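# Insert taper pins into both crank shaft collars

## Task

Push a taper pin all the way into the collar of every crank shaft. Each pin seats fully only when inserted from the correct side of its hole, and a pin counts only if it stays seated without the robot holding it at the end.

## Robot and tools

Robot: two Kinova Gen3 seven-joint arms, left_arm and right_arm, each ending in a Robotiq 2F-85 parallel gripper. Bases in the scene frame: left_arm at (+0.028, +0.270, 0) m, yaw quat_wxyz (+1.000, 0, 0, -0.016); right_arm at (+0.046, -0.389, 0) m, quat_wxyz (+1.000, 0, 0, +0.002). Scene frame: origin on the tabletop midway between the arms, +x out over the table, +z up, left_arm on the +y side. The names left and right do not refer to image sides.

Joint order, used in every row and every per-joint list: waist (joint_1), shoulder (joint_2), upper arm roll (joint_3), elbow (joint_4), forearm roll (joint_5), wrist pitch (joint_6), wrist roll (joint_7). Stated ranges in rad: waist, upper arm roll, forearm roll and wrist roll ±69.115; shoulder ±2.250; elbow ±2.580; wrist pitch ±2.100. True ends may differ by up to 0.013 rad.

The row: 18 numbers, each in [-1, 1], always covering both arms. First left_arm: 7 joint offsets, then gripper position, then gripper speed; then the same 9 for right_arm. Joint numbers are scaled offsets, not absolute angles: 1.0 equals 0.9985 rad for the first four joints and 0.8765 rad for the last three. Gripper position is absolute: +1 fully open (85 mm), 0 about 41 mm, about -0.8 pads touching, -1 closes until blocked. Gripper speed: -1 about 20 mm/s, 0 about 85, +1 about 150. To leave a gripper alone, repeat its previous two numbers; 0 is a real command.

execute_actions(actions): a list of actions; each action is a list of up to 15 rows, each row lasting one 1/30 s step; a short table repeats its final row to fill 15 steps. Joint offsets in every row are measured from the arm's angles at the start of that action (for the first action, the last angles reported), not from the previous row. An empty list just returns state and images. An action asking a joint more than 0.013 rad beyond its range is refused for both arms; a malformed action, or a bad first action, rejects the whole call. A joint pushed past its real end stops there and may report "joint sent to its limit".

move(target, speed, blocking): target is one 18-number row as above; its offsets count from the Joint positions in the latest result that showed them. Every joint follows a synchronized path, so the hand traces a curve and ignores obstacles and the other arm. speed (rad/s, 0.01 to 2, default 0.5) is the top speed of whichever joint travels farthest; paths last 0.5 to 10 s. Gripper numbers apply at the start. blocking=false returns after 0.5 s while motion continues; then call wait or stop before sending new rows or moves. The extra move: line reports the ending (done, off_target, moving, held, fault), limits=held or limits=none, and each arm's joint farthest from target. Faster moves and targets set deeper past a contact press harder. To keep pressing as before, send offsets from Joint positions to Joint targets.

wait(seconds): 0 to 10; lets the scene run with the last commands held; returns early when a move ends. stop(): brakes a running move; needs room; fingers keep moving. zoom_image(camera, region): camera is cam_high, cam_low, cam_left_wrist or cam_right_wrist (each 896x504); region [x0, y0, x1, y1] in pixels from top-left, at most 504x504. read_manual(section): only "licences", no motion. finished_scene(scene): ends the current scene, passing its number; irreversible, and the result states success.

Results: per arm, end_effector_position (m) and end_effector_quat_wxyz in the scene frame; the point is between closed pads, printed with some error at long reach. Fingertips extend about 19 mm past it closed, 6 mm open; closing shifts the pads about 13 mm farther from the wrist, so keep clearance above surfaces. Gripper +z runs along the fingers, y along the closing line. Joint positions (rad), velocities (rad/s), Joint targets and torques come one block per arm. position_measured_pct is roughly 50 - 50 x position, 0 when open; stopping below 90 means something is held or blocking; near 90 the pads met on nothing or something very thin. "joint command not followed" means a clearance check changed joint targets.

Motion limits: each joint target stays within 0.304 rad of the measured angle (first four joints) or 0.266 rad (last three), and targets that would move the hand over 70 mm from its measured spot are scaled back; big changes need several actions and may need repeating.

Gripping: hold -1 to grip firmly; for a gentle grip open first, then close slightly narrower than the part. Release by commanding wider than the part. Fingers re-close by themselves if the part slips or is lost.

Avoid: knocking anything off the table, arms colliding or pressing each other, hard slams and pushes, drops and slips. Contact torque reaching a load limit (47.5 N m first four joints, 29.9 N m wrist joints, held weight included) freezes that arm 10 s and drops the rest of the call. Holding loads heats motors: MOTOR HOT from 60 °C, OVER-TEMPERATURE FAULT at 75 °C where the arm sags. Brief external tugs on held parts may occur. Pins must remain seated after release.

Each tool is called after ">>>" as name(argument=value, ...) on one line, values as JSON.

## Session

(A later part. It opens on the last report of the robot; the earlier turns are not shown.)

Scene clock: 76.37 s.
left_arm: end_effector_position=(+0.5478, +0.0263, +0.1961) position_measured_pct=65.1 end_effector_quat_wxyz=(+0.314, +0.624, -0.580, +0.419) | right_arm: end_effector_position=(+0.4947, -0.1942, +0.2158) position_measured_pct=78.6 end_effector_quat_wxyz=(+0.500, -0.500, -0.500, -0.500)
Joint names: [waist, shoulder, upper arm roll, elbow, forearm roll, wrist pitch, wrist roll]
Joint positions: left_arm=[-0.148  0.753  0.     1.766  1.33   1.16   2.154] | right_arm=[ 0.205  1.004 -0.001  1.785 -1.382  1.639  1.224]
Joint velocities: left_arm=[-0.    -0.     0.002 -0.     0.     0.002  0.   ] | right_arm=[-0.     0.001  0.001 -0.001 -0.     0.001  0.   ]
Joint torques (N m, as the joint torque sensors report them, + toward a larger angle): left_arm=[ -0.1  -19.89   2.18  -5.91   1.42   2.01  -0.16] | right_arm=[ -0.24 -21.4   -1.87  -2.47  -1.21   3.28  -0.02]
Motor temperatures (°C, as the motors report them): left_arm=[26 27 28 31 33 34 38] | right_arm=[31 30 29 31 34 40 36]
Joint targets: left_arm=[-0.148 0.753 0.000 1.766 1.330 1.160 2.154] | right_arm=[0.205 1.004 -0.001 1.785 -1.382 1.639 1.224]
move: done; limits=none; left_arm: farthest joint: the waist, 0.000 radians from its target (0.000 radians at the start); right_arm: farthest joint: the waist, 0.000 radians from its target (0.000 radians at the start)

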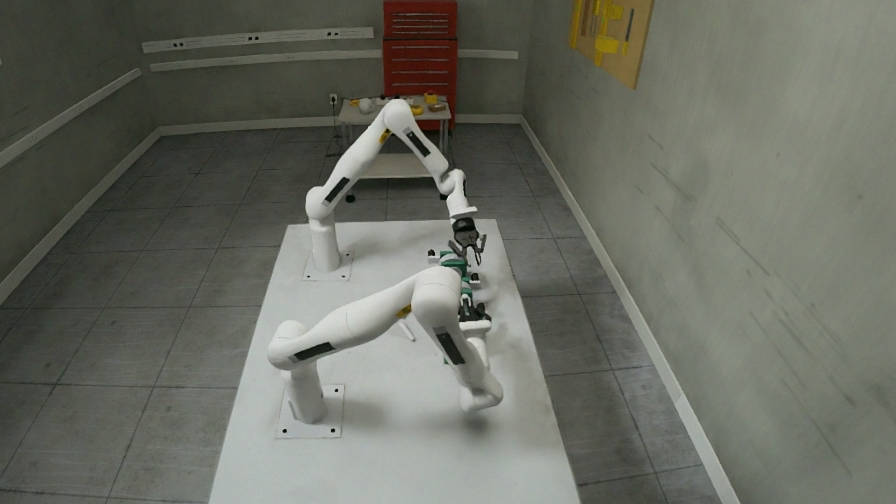

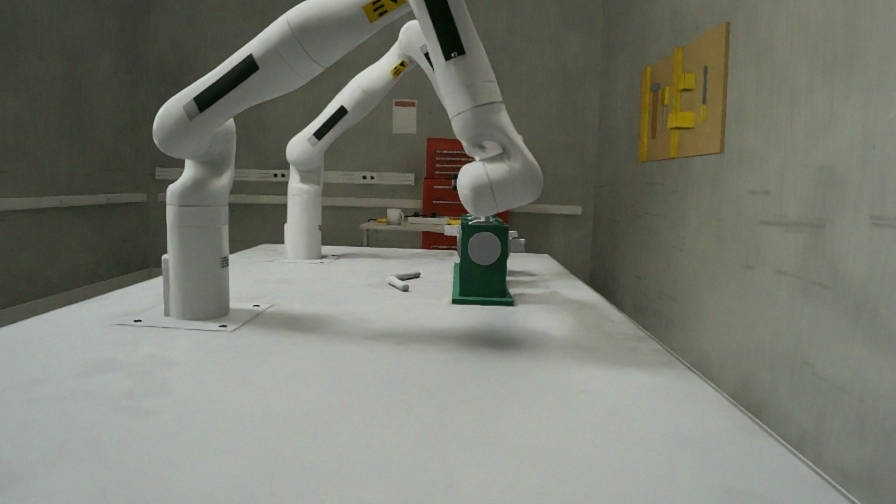

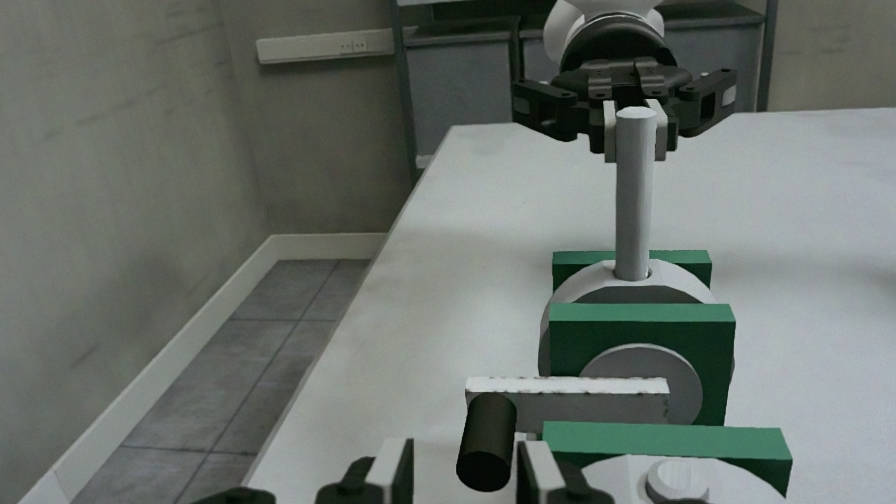

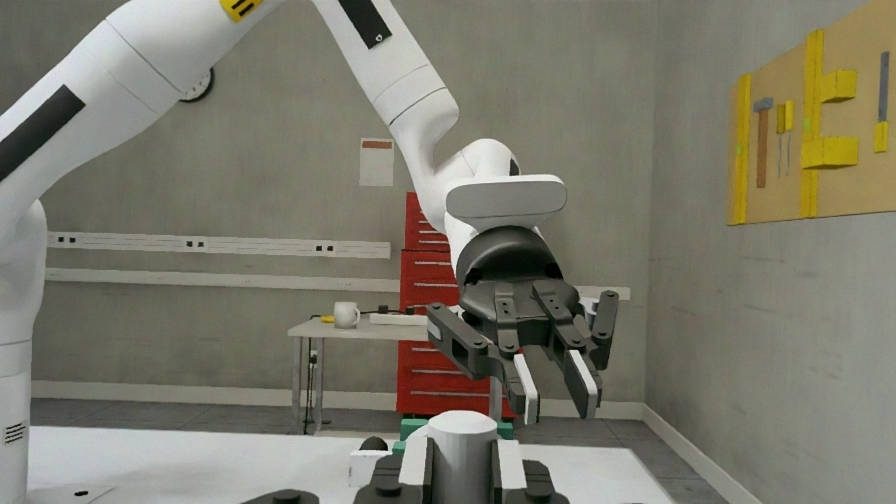

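>>> move(target=[0,0,0,0,0,0,0,-0.3,0,0,0.0943,0,-0.0282,0.0047,-0.0144,0.0739,-1,0], speed=0.1)

>>> move(target=[0,0,0,0,0,0,0,-0.3,0,0,0,0,0,0,0,0,-0.3,0])

Scene clock: 78.03 s.
left_arm: end_effector_position=(+0.5478, +0.0263, +0.1961) position_measured_pct=65.1 end_effector_quat_wxyz=(+0.314, +0.624, -0.580, +0.419) | right_arm: end_effector_position=(+0.4942, -0.1934, +0.1768) position_measured_pct=78.6 end_effector_quat_wxyz=(+0.501, -0.499, -0.499, -0.501)
Joint names: [waist, shoulder, upper arm roll, elbow, forearm roll, wrist pitch, wrist roll]
Joint positions: left_arm=[-0.148  0.753  0.     1.766  1.33   1.16   2.154] | right_arm=[ 0.204  1.096 -0.002  1.758 -1.378  1.629  1.288]
Joint velocities: left_arm=[-0.    -0.     0.003  0.    -0.    -0.    -0.   ] | right_arm=[ 0.     0.002  0.001 -0.001 -0.     0.001  0.   ]
Joint torques (N m, as the joint torque sensors report them, + toward a larger angle): left_arm=[ -0.43 -19.78   1.75  -5.69   1.79   1.87   0.08] | right_arm=[  0.24 -19.8   -0.74  -2.04  -0.63   1.62   0.52]
Motor temperatures (°C, as the motors report them): left_arm=[26 27 28 31 33 34 38] | right_arm=[31 30 29 31 34 40 36]
Joint targets: left_arm=[-0.148 0.753 0.000 1.766 1.330 1.160 2.154] | right_arm=[0.205 1.098 -0.001 1.757 -1.378 1.627 1.289]
move: done; limits=none; left_arm: farthest joint: the waist, 0.000 radians from its target (0.000 radians at the start); right_arm: farthest joint: the wrist pitch, 0.003 radians from its target (0.013 radians at the start)

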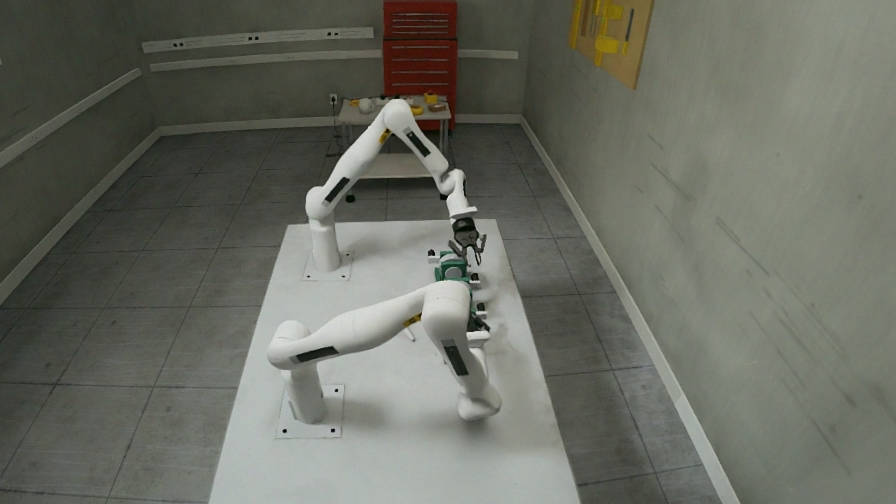

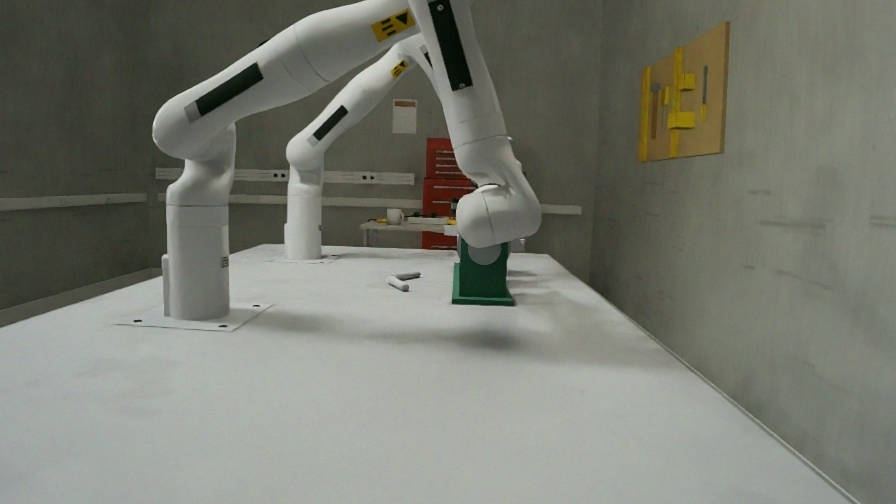

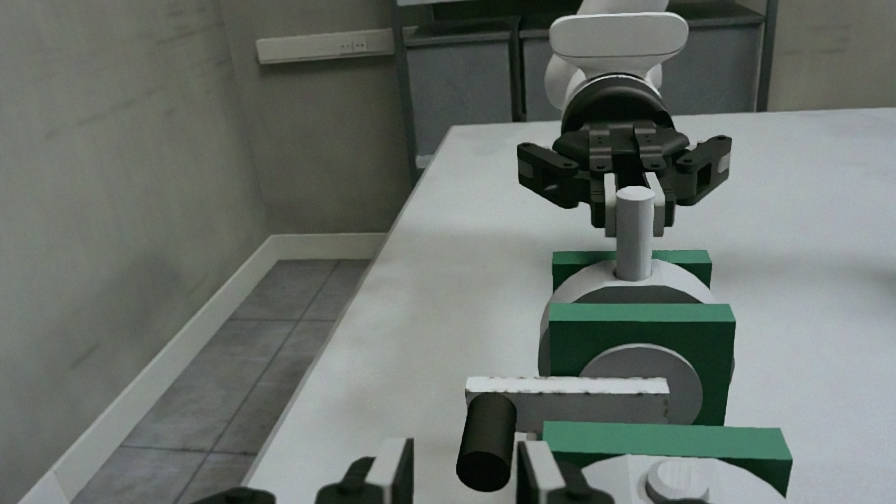

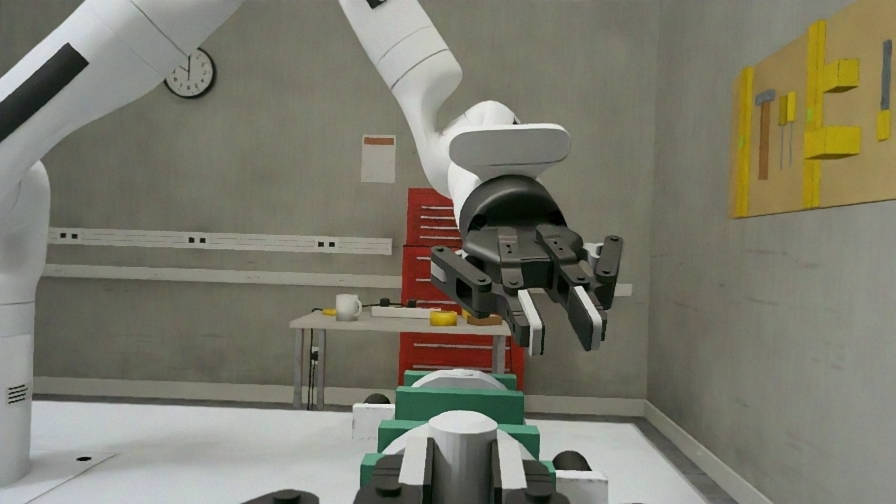

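Scene clock: 78.57 s.
left_arm: end_effector_position=(+0.5478, +0.0263, +0.1961) position_measured_pct=65.1 end_effector_quat_wxyz=(+0.314, +0.624, -0.580, +0.419) | right_arm: end_effector_position=(+0.4942, -0.1934, +0.1768) position_measured_pct=65.1 end_effector_quat_wxyz=(+0.501, -0.499, -0.499, -0.501)
Joint names: [waist, shoulder, upper arm roll, elbow, forearm roll, wrist pitch, wrist roll]
Joint positions: left_arm=[-0.148  0.753  0.     1.766  1.33   1.16   2.154] | right_arm=[ 0.204  1.096 -0.002  1.758 -1.378  1.629  1.288]
Joint velocities: left_arm=[-0.001  0.     0.    -0.001 -0.     0.     0.   ] | right_arm=[ 0.    -0.001  0.001 -0.    -0.     0.001  0.   ]
Joint torques (N m, as the joint torque sensors report them, + toward a larger angle): left_arm=[ -0.47 -19.74   1.89  -5.74   1.41   2.01  -0.07] | right_arm=[ -0.04 -21.06  -2.02  -1.02  -0.94   2.91   0.11]
Motor temperatures (°C, as the motors report them): left_arm=[26 27 28 31 33 34 38] | right_arm=[31 30 29 31 34 40 36]
Joint targets: left_arm=[-0.148 0.753 0.000 1.766 1.330 1.160 2.154] | right_arm=[0.204 1.096 -0.002 1.758 -1.378 1.629 1.288]
move: done; limits=none; left_arm: farthest joint: the waist, 0.000 radians from its target (0.000 radians at the start); right_arm: farthest joint: the waist, 0.000 radians from its target (0.000 radians at the start)

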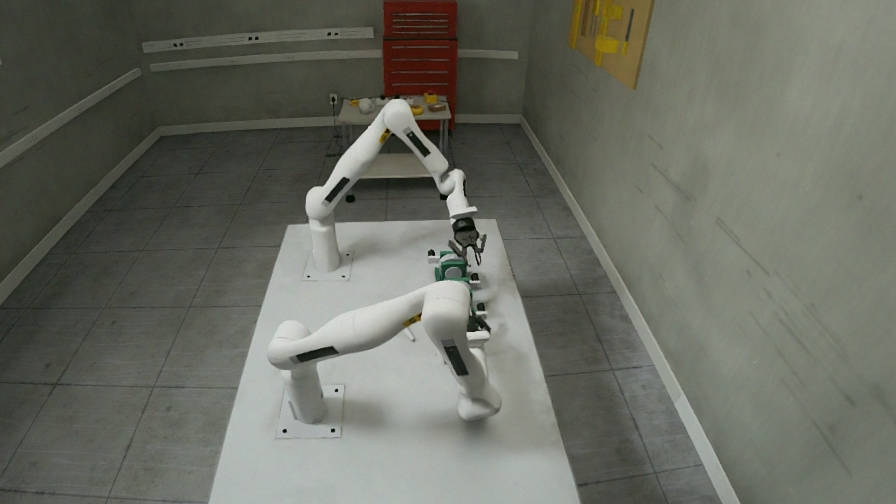

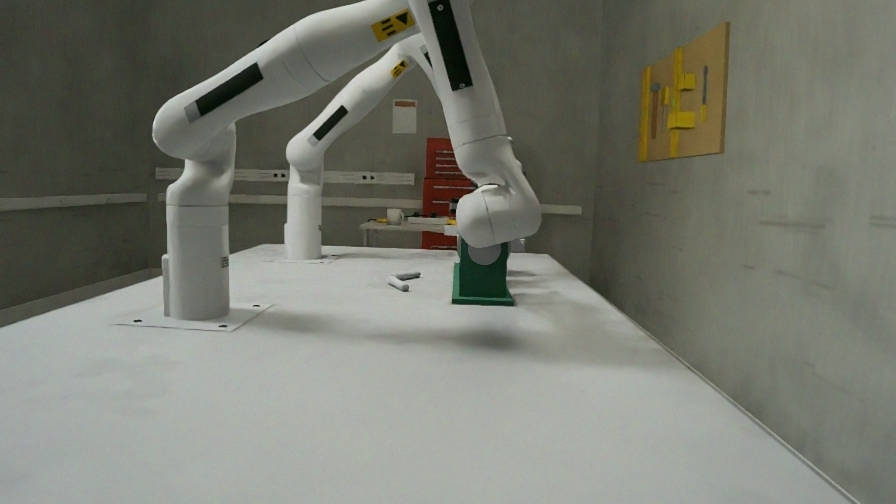

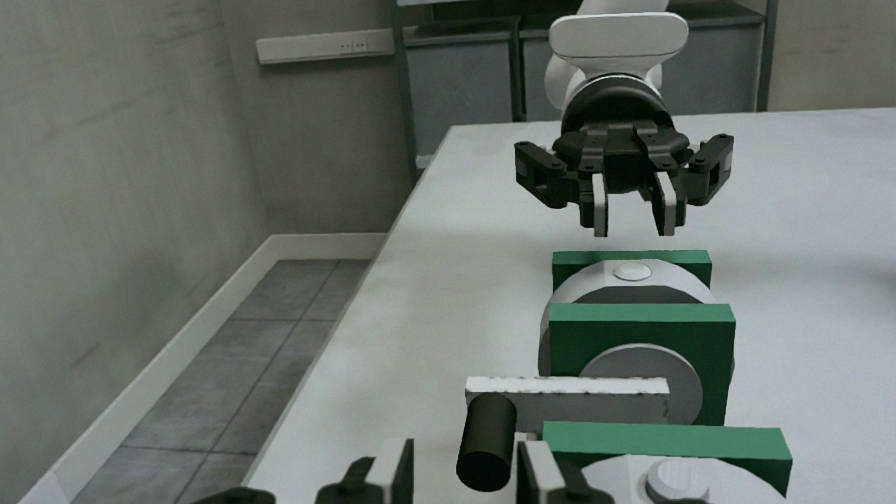

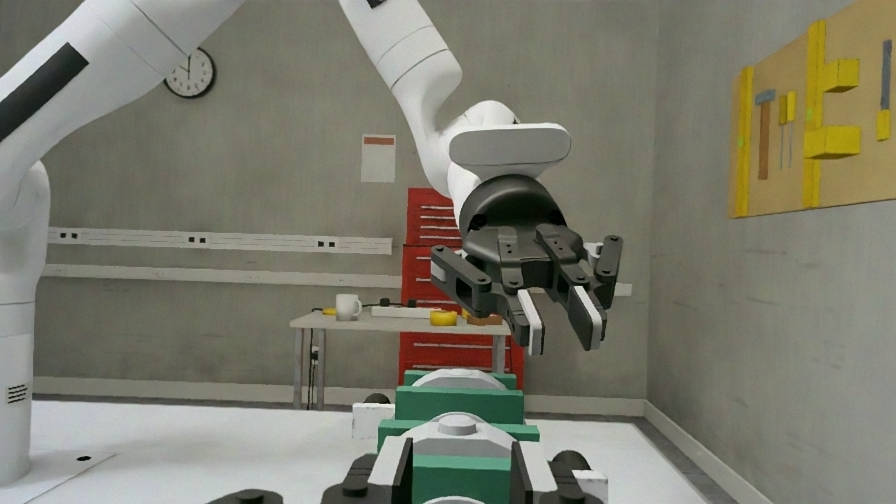

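>>> move(target=[0.0778,0.0232,0,0.0294,-0.0505,0.0637,0.0335,-1,0.5,0,-0.06,0,0,0,0,0,-0.3,0], speed=0.3)

>>> move(target=[0,0.035,0,-0.008,0,0,0,-1,0.5,0,0,0,0,0,0,0,-0.3,0], speed=0.05)

Scene clock: 80.13 s.
left_arm: end_effector_position=(+0.4930, -0.0174, +0.1854) position_measured_pct=91.7 end_effector_quat_wxyz=(+0.376, +0.598, -0.599, +0.376) | right_arm: end_effector_position=(+0.4998, -0.1946, +0.2008) position_measured_pct=65.1 end_effector_quat_wxyz=(+0.483, -0.487, -0.517, -0.512)
Joint names: [waist, shoulder, upper arm roll, elbow, forearm roll, wrist pitch, wrist roll]
Joint positions: left_arm=[-0.07   0.776  0.     1.795  1.286  1.216  2.183] | right_arm=[ 0.204  1.036 -0.002  1.758 -1.378  1.629  1.288]
Joint velocities: left_arm=[ 0.002  0.001  0.001 -0.001 -0.     0.    -0.   ] | right_arm=[-0.    -0.004  0.    -0.001 -0.     0.     0.   ]
Joint torques (N m, as the joint torque sensors report them, + toward a larger angle): left_arm=[ -0.1  -19.86   1.99  -5.18   1.2    1.83  -0.08] | right_arm=[ -0.16 -20.94  -1.95  -1.78  -0.76   2.75  -0.07]
Motor temperatures (°C, as the motors report them): left_arm=[26 27 28 31 33 34 38] | right_arm=[31 30 29 31 34 40 36]
Joint targets: left_arm=[-0.070 0.776 0.000 1.795 1.286 1.216 2.183] | right_arm=[0.204 1.036 -0.002 1.758 -1.378 1.629 1.288]
move: done; limits=none; left_arm: farthest joint: the waist, 0.000 radians from its target (0.077 radians at the start); right_arm: farthest joint: the waist, 0.000 radians from its target (0.000 radians at the start)

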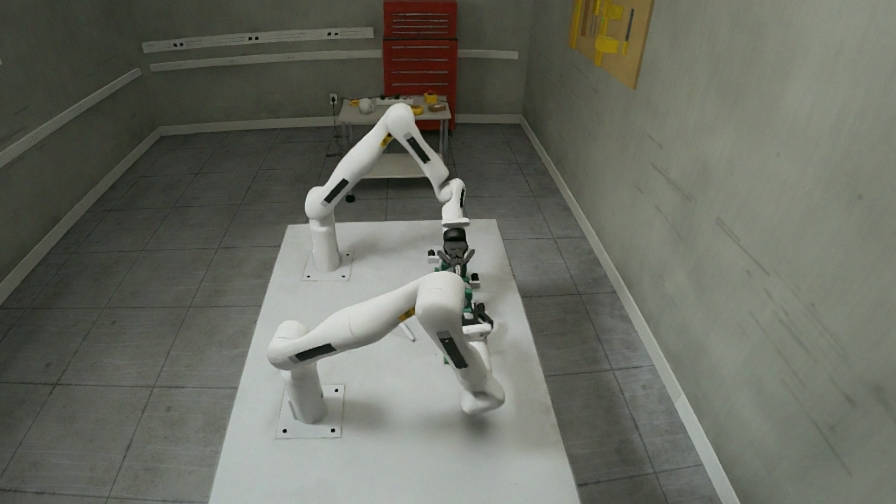

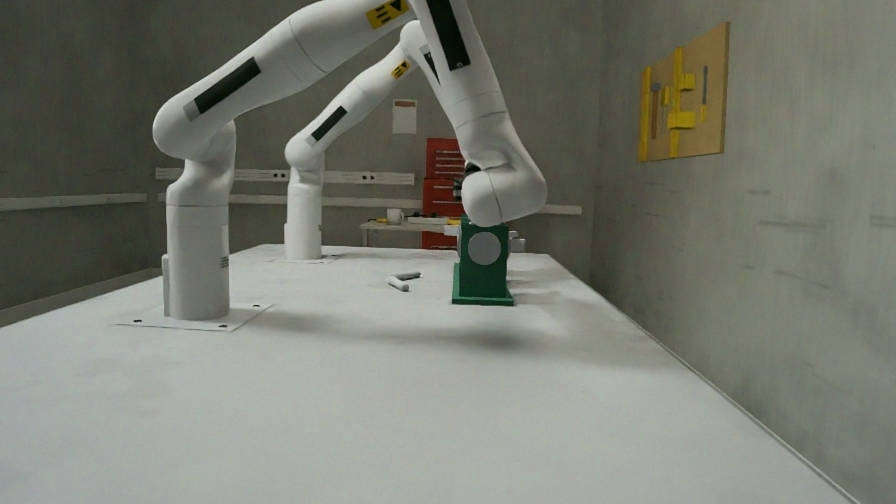

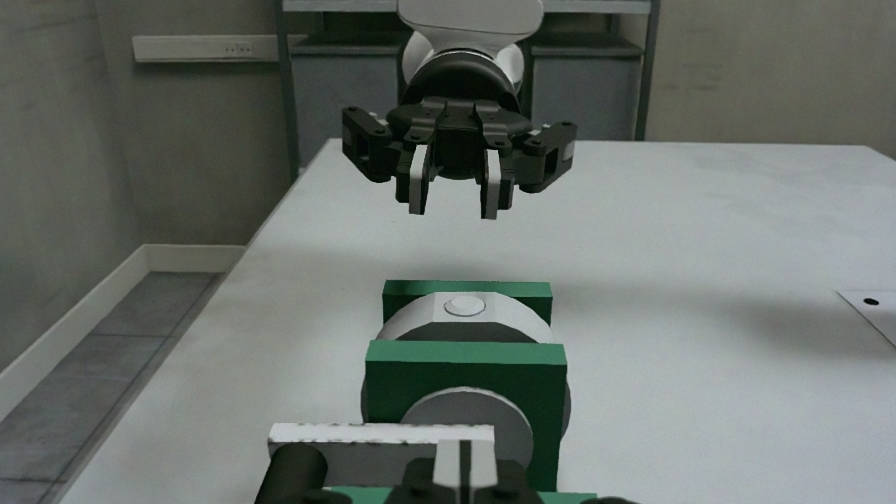

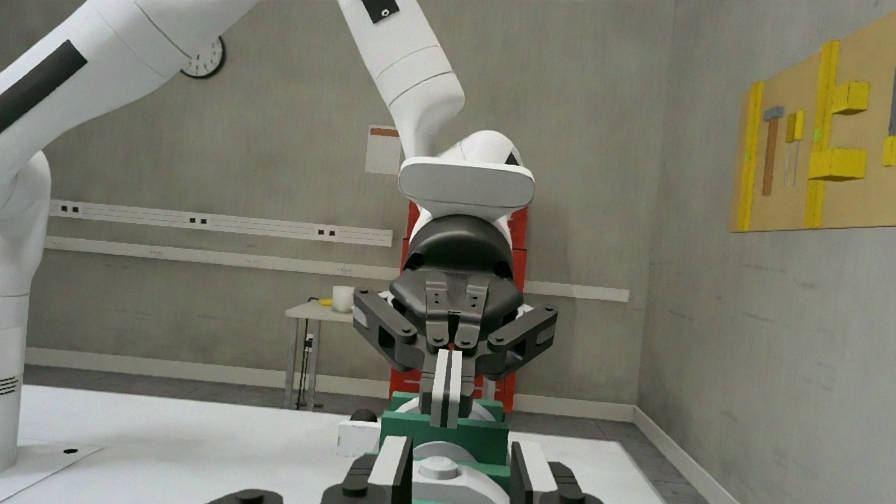

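Scene clock: 81.07 s.
left_arm: end_effector_position=(+0.4925, -0.0174, +0.1709) position_measured_pct=91.7 end_effector_quat_wxyz=(+0.384, +0.603, -0.594, +0.368) | right_arm: end_effector_position=(+0.4998, -0.1946, +0.2008) position_measured_pct=65.1 end_effector_quat_wxyz=(+0.483, -0.487, -0.517, -0.512)
Joint names: [waist, shoulder, upper arm roll, elbow, forearm roll, wrist pitch, wrist roll]
Joint positions: left_arm=[-0.07   0.811  0.     1.787  1.286  1.216  2.183] | right_arm=[ 0.204  1.036 -0.002  1.758 -1.378  1.629  1.288]
Joint velocities: left_arm=[ 0.     0.002  0.001 -0.001 -0.    -0.    -0.   ] | right_arm=[-0.    -0.    -0.001  0.    -0.    -0.001  0.   ]
Joint torques (N m, as the joint torque sensors report them, + toward a larger angle): left_arm=[ -0.19 -20.09   2.12  -4.98   1.23   1.92  -0.15] | right_arm=[  0.01 -20.69  -1.94  -2.29  -1.     2.74  -0.24]
Motor temperatures (°C, as the motors report them): left_arm=[26 27 28 31 33 34 38] | right_arm=[31 30 29 31 34 40 36]
Joint targets: left_arm=[-0.070 0.811 0.000 1.787 1.286 1.216 2.183] | right_arm=[0.204 1.036 -0.002 1.758 -1.378 1.629 1.288]
move: done; limits=none; left_arm: farthest joint: the waist, 0.000 radians from its target (0.000 radians at the start); right_arm: farthest joint: the waist, 0.000 radians from its target (0.000 radians at the start)

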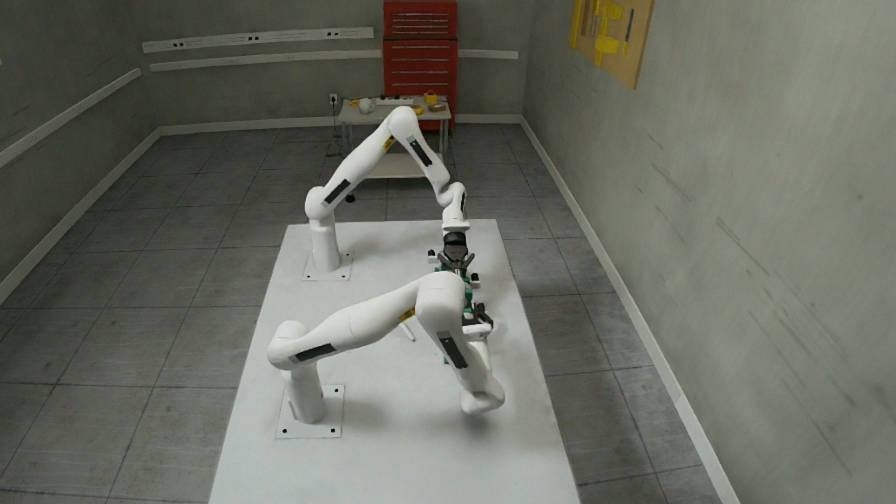

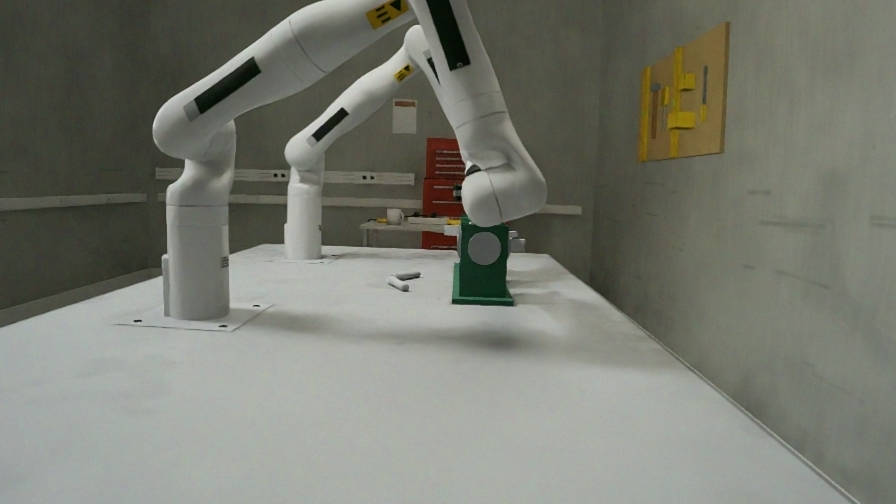

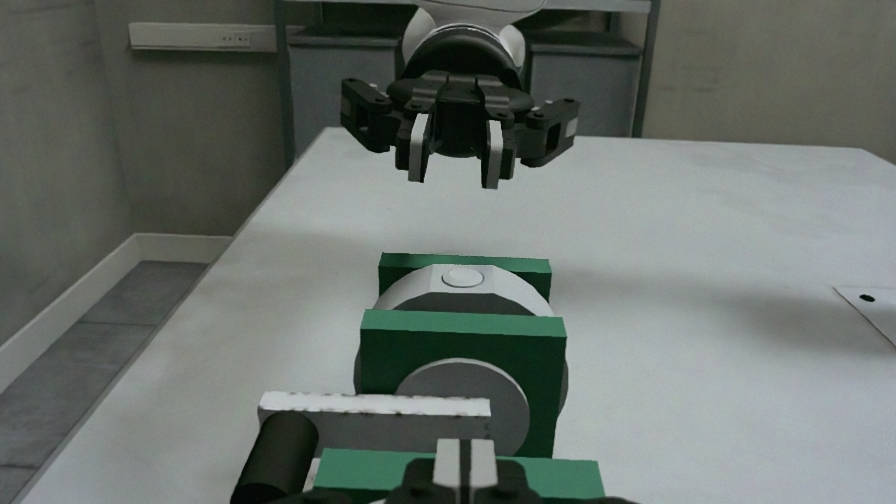

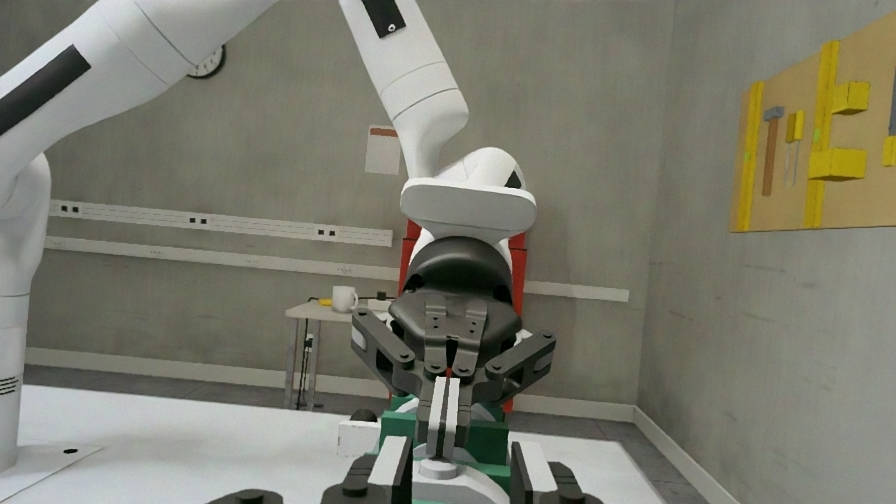

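>>> move(target=[0,0.024,0,-0.006,0,0,0.02,-1,0.5,0,0,0,0,0,0,0,-0.3,0], speed=0.04)

>>> zoom_image(camera="cam_right_wrist", region=[380,404,520,504])

Scene clock: 82.10 s.
left_arm: end_effector_position=(+0.4948, -0.0187, +0.1690) position_measured_pct=91.7 end_effector_quat_wxyz=(+0.392, +0.608, -0.585, +0.366) | right_arm: end_effector_position=(+0.4998, -0.1946, +0.2008) position_measured_pct=65.1 end_effector_quat_wxyz=(+0.483, -0.487, -0.517, -0.512)
Joint names: [waist, shoulder, upper arm roll, elbow, forearm roll, wrist pitch, wrist roll]
Joint positions: left_arm=[-0.073  0.825  0.004  1.778  1.291  1.223  2.201] | right_arm=[ 0.204  1.036 -0.002  1.758 -1.378  1.629  1.288]
Joint velocities: left_arm=[-0.     0.    -0.002 -0.001 -0.     0.001  0.   ] | right_arm=[-0.     0.001 -0.001 -0.001  0.    -0.     0.   ]
Joint torques (N m, as the joint torque sensors report them, + toward a larger angle): left_arm=[  1.3  -11.77  -0.19  -1.8   -1.14  -1.77  -0.16] | right_arm=[ -0.2  -20.73  -1.68  -1.87  -0.62   2.84   0.23]
Motor temperatures (°C, as the motors report them): left_arm=[26 27 28 31 33 34 38] | right_arm=[31 30 29 31 34 40 36]
Joint targets: left_arm=[-0.070 0.835 0.000 1.781 1.286 1.216 2.201] | right_arm=[0.204 1.036 -0.002 1.758 -1.378 1.629 1.288]
move: done; limits=none; left_arm: farthest joint: the shoulder, 0.010 radians from its target (0.024 radians at the start); right_arm: farthest joint: the waist, 0.000 radians from its target (0.000 radians at the start)

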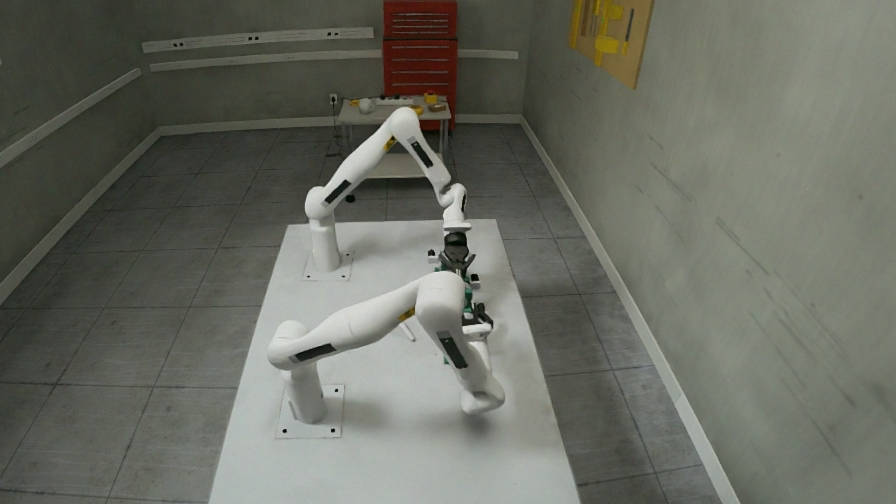

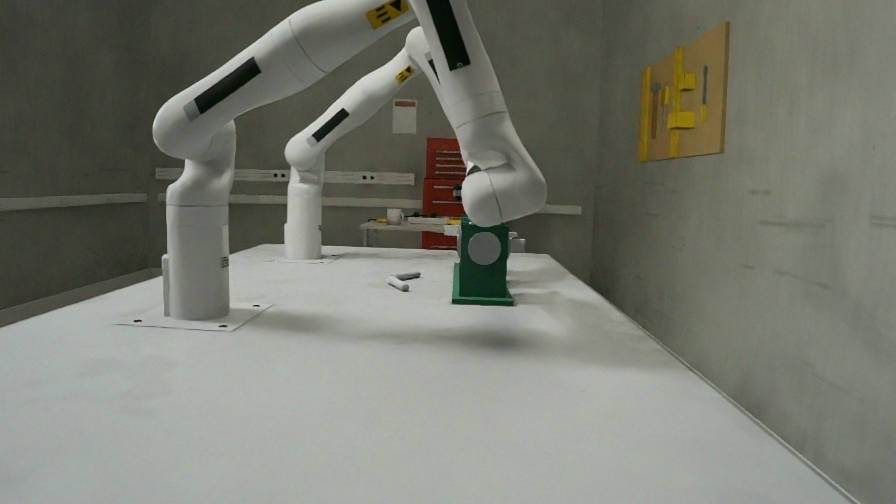

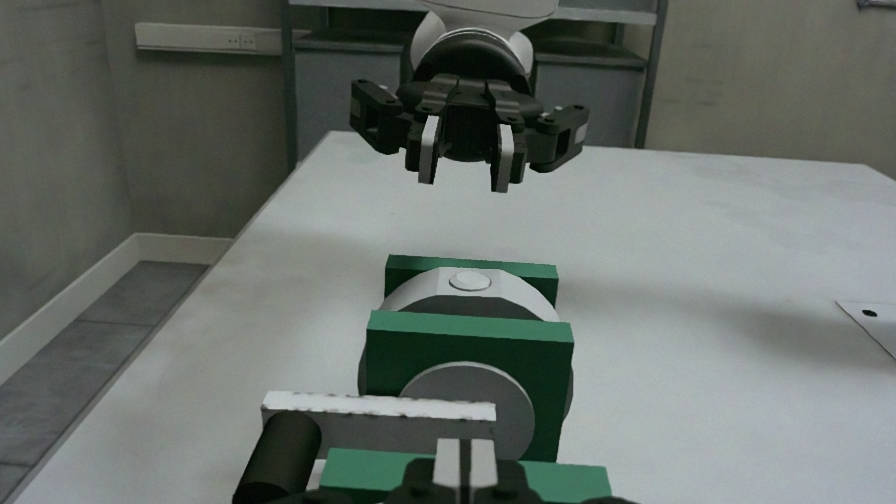

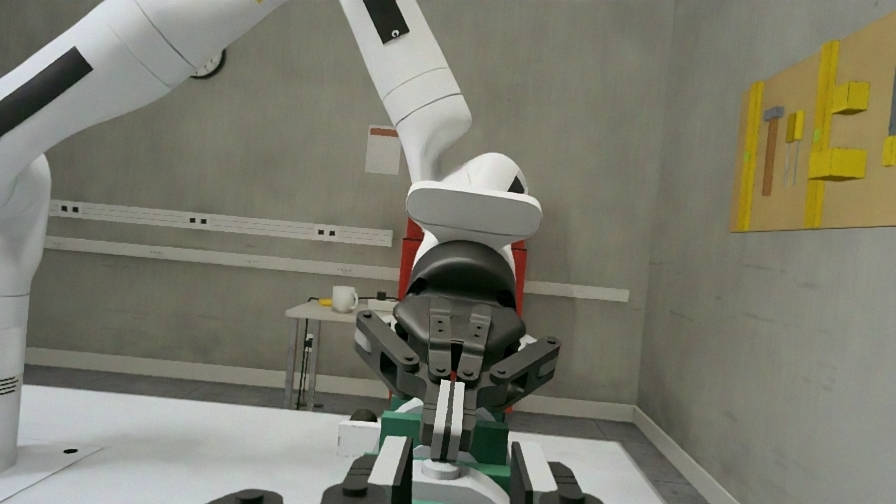

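Region (380, 404, 520, 504) of cam_right_wrist's 896x504 image, scaled by 3.600; it fills the top 360 rows of this view, and the rest is white.

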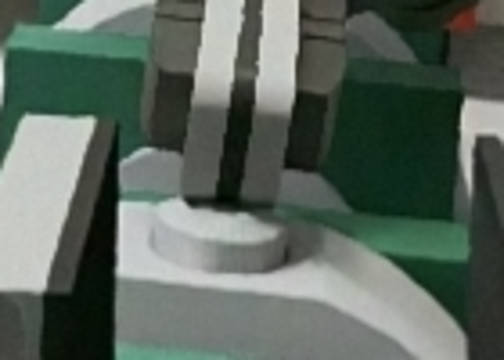

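>>> move(target=[0.003,0.04,-0.004,0,-0.006,-0.02,0,-1,0.5,0,0,0,0,0,0,0,-0.3,0], speed=0.05)

>>> zoom_image(camera="cam_right_wrist", region=[380,404,520,504])

Scene clock: 83.57 s.
left_arm: end_effector_position=(+0.4994, -0.0190, +0.1673) position_measured_pct=91.7 end_effector_quat_wxyz=(+0.395, +0.609, -0.580, +0.370) | right_arm: end_effector_position=(+0.4998, -0.1946, +0.2008) position_measured_pct=65.1 end_effector_quat_wxyz=(+0.483, -0.487, -0.517, -0.512)
Joint names: [waist, shoulder, upper arm roll, elbow, forearm roll, wrist pitch, wrist roll]
Joint positions: left_arm=[-0.078  0.838  0.008  1.768  1.3    1.226  2.201] | right_arm=[ 0.204  1.036 -0.002  1.758 -1.378  1.629  1.288]
Joint velocities: left_arm=[-0.     0.     0.    -0.    -0.     0.001 -0.   ] | right_arm=[ 0.     0.    -0.001  0.001  0.     0.001 -0.   ]
Joint torques (N m, as the joint torque sensors report them, + toward a larger angle): left_arm=[ 5.36  2.28 -3.56  3.08 -5.42 -8.09 -0.17] | right_arm=[ -0.27 -20.54  -2.22  -2.3   -0.9    2.68  -0.08]
Motor temperatures (°C, as the motors report them): left_arm=[26 27 28 31 33 34 38] | right_arm=[31 30 29 31 34 40 36]
Joint targets: left_arm=[-0.070 0.865 -0.000 1.778 1.286 1.206 2.201] | right_arm=[0.204 1.036 -0.002 1.758 -1.378 1.629 1.288]
move: off_target (left_arm); limits=none; left_arm: farthest joint: the shoulder, 0.027 radians from its target (0.040 radians at the start); right_arm: farthest joint: the waist, 0.000 radians from its target (0.000 radians at the start)

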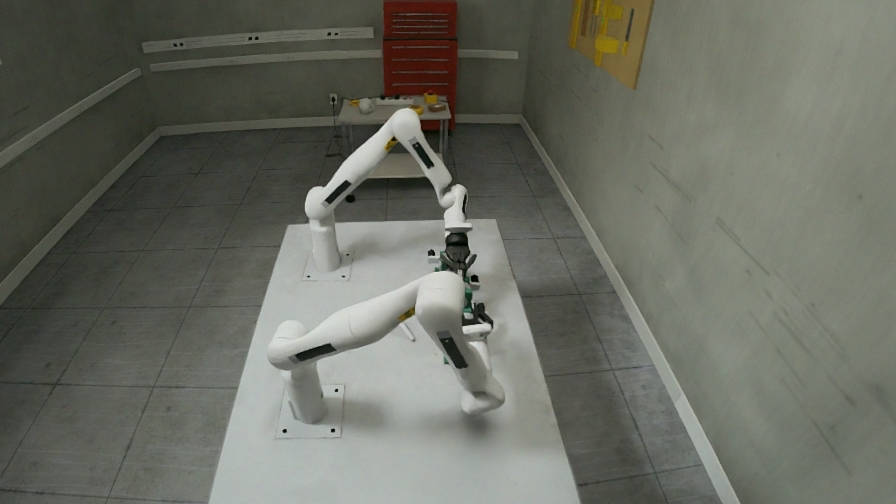

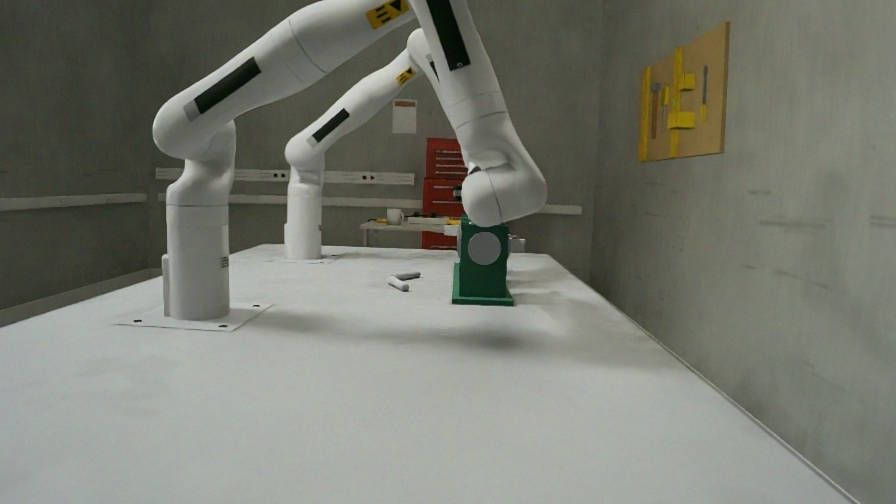

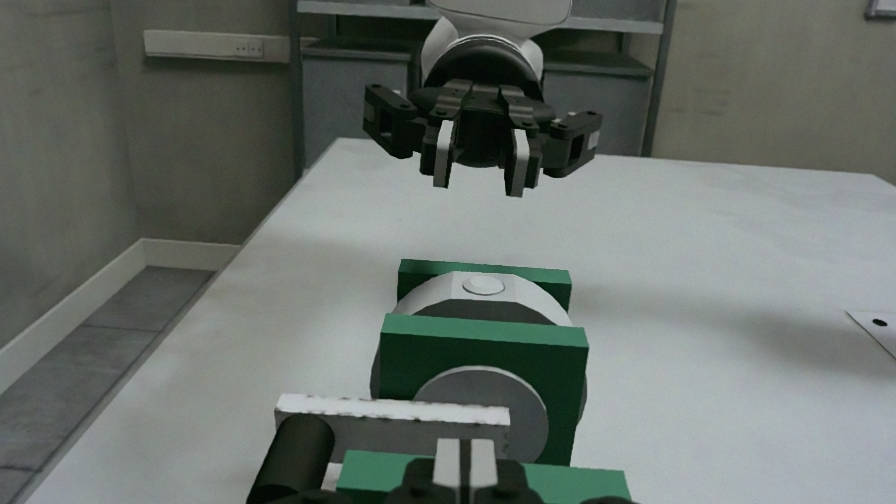

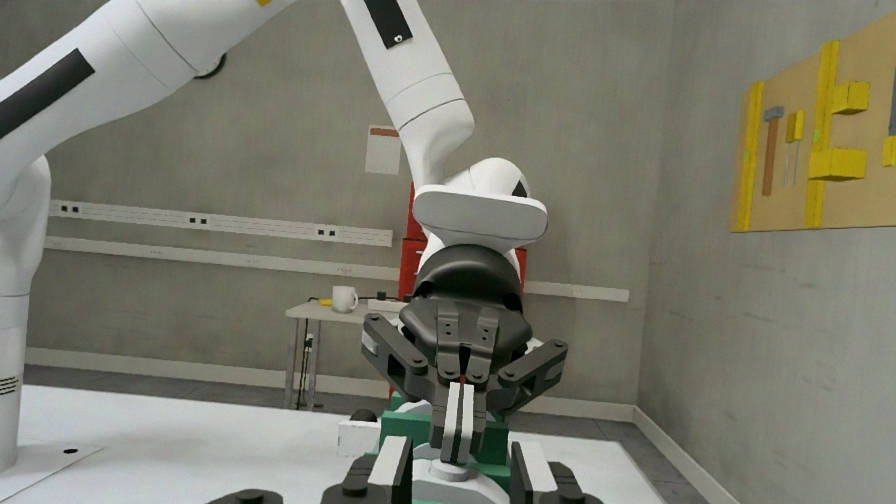

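Region (380, 404, 520, 504) of cam_right_wrist's 896x504 image, scaled by 3.600; it fills the top 360 rows of this view, and the rest is white.

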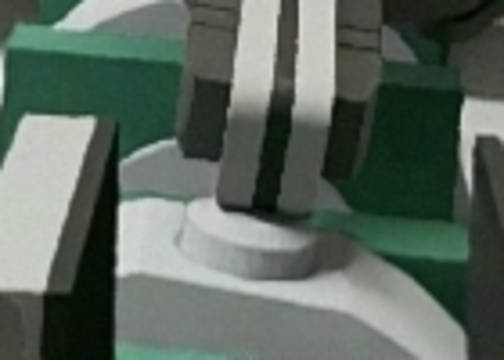

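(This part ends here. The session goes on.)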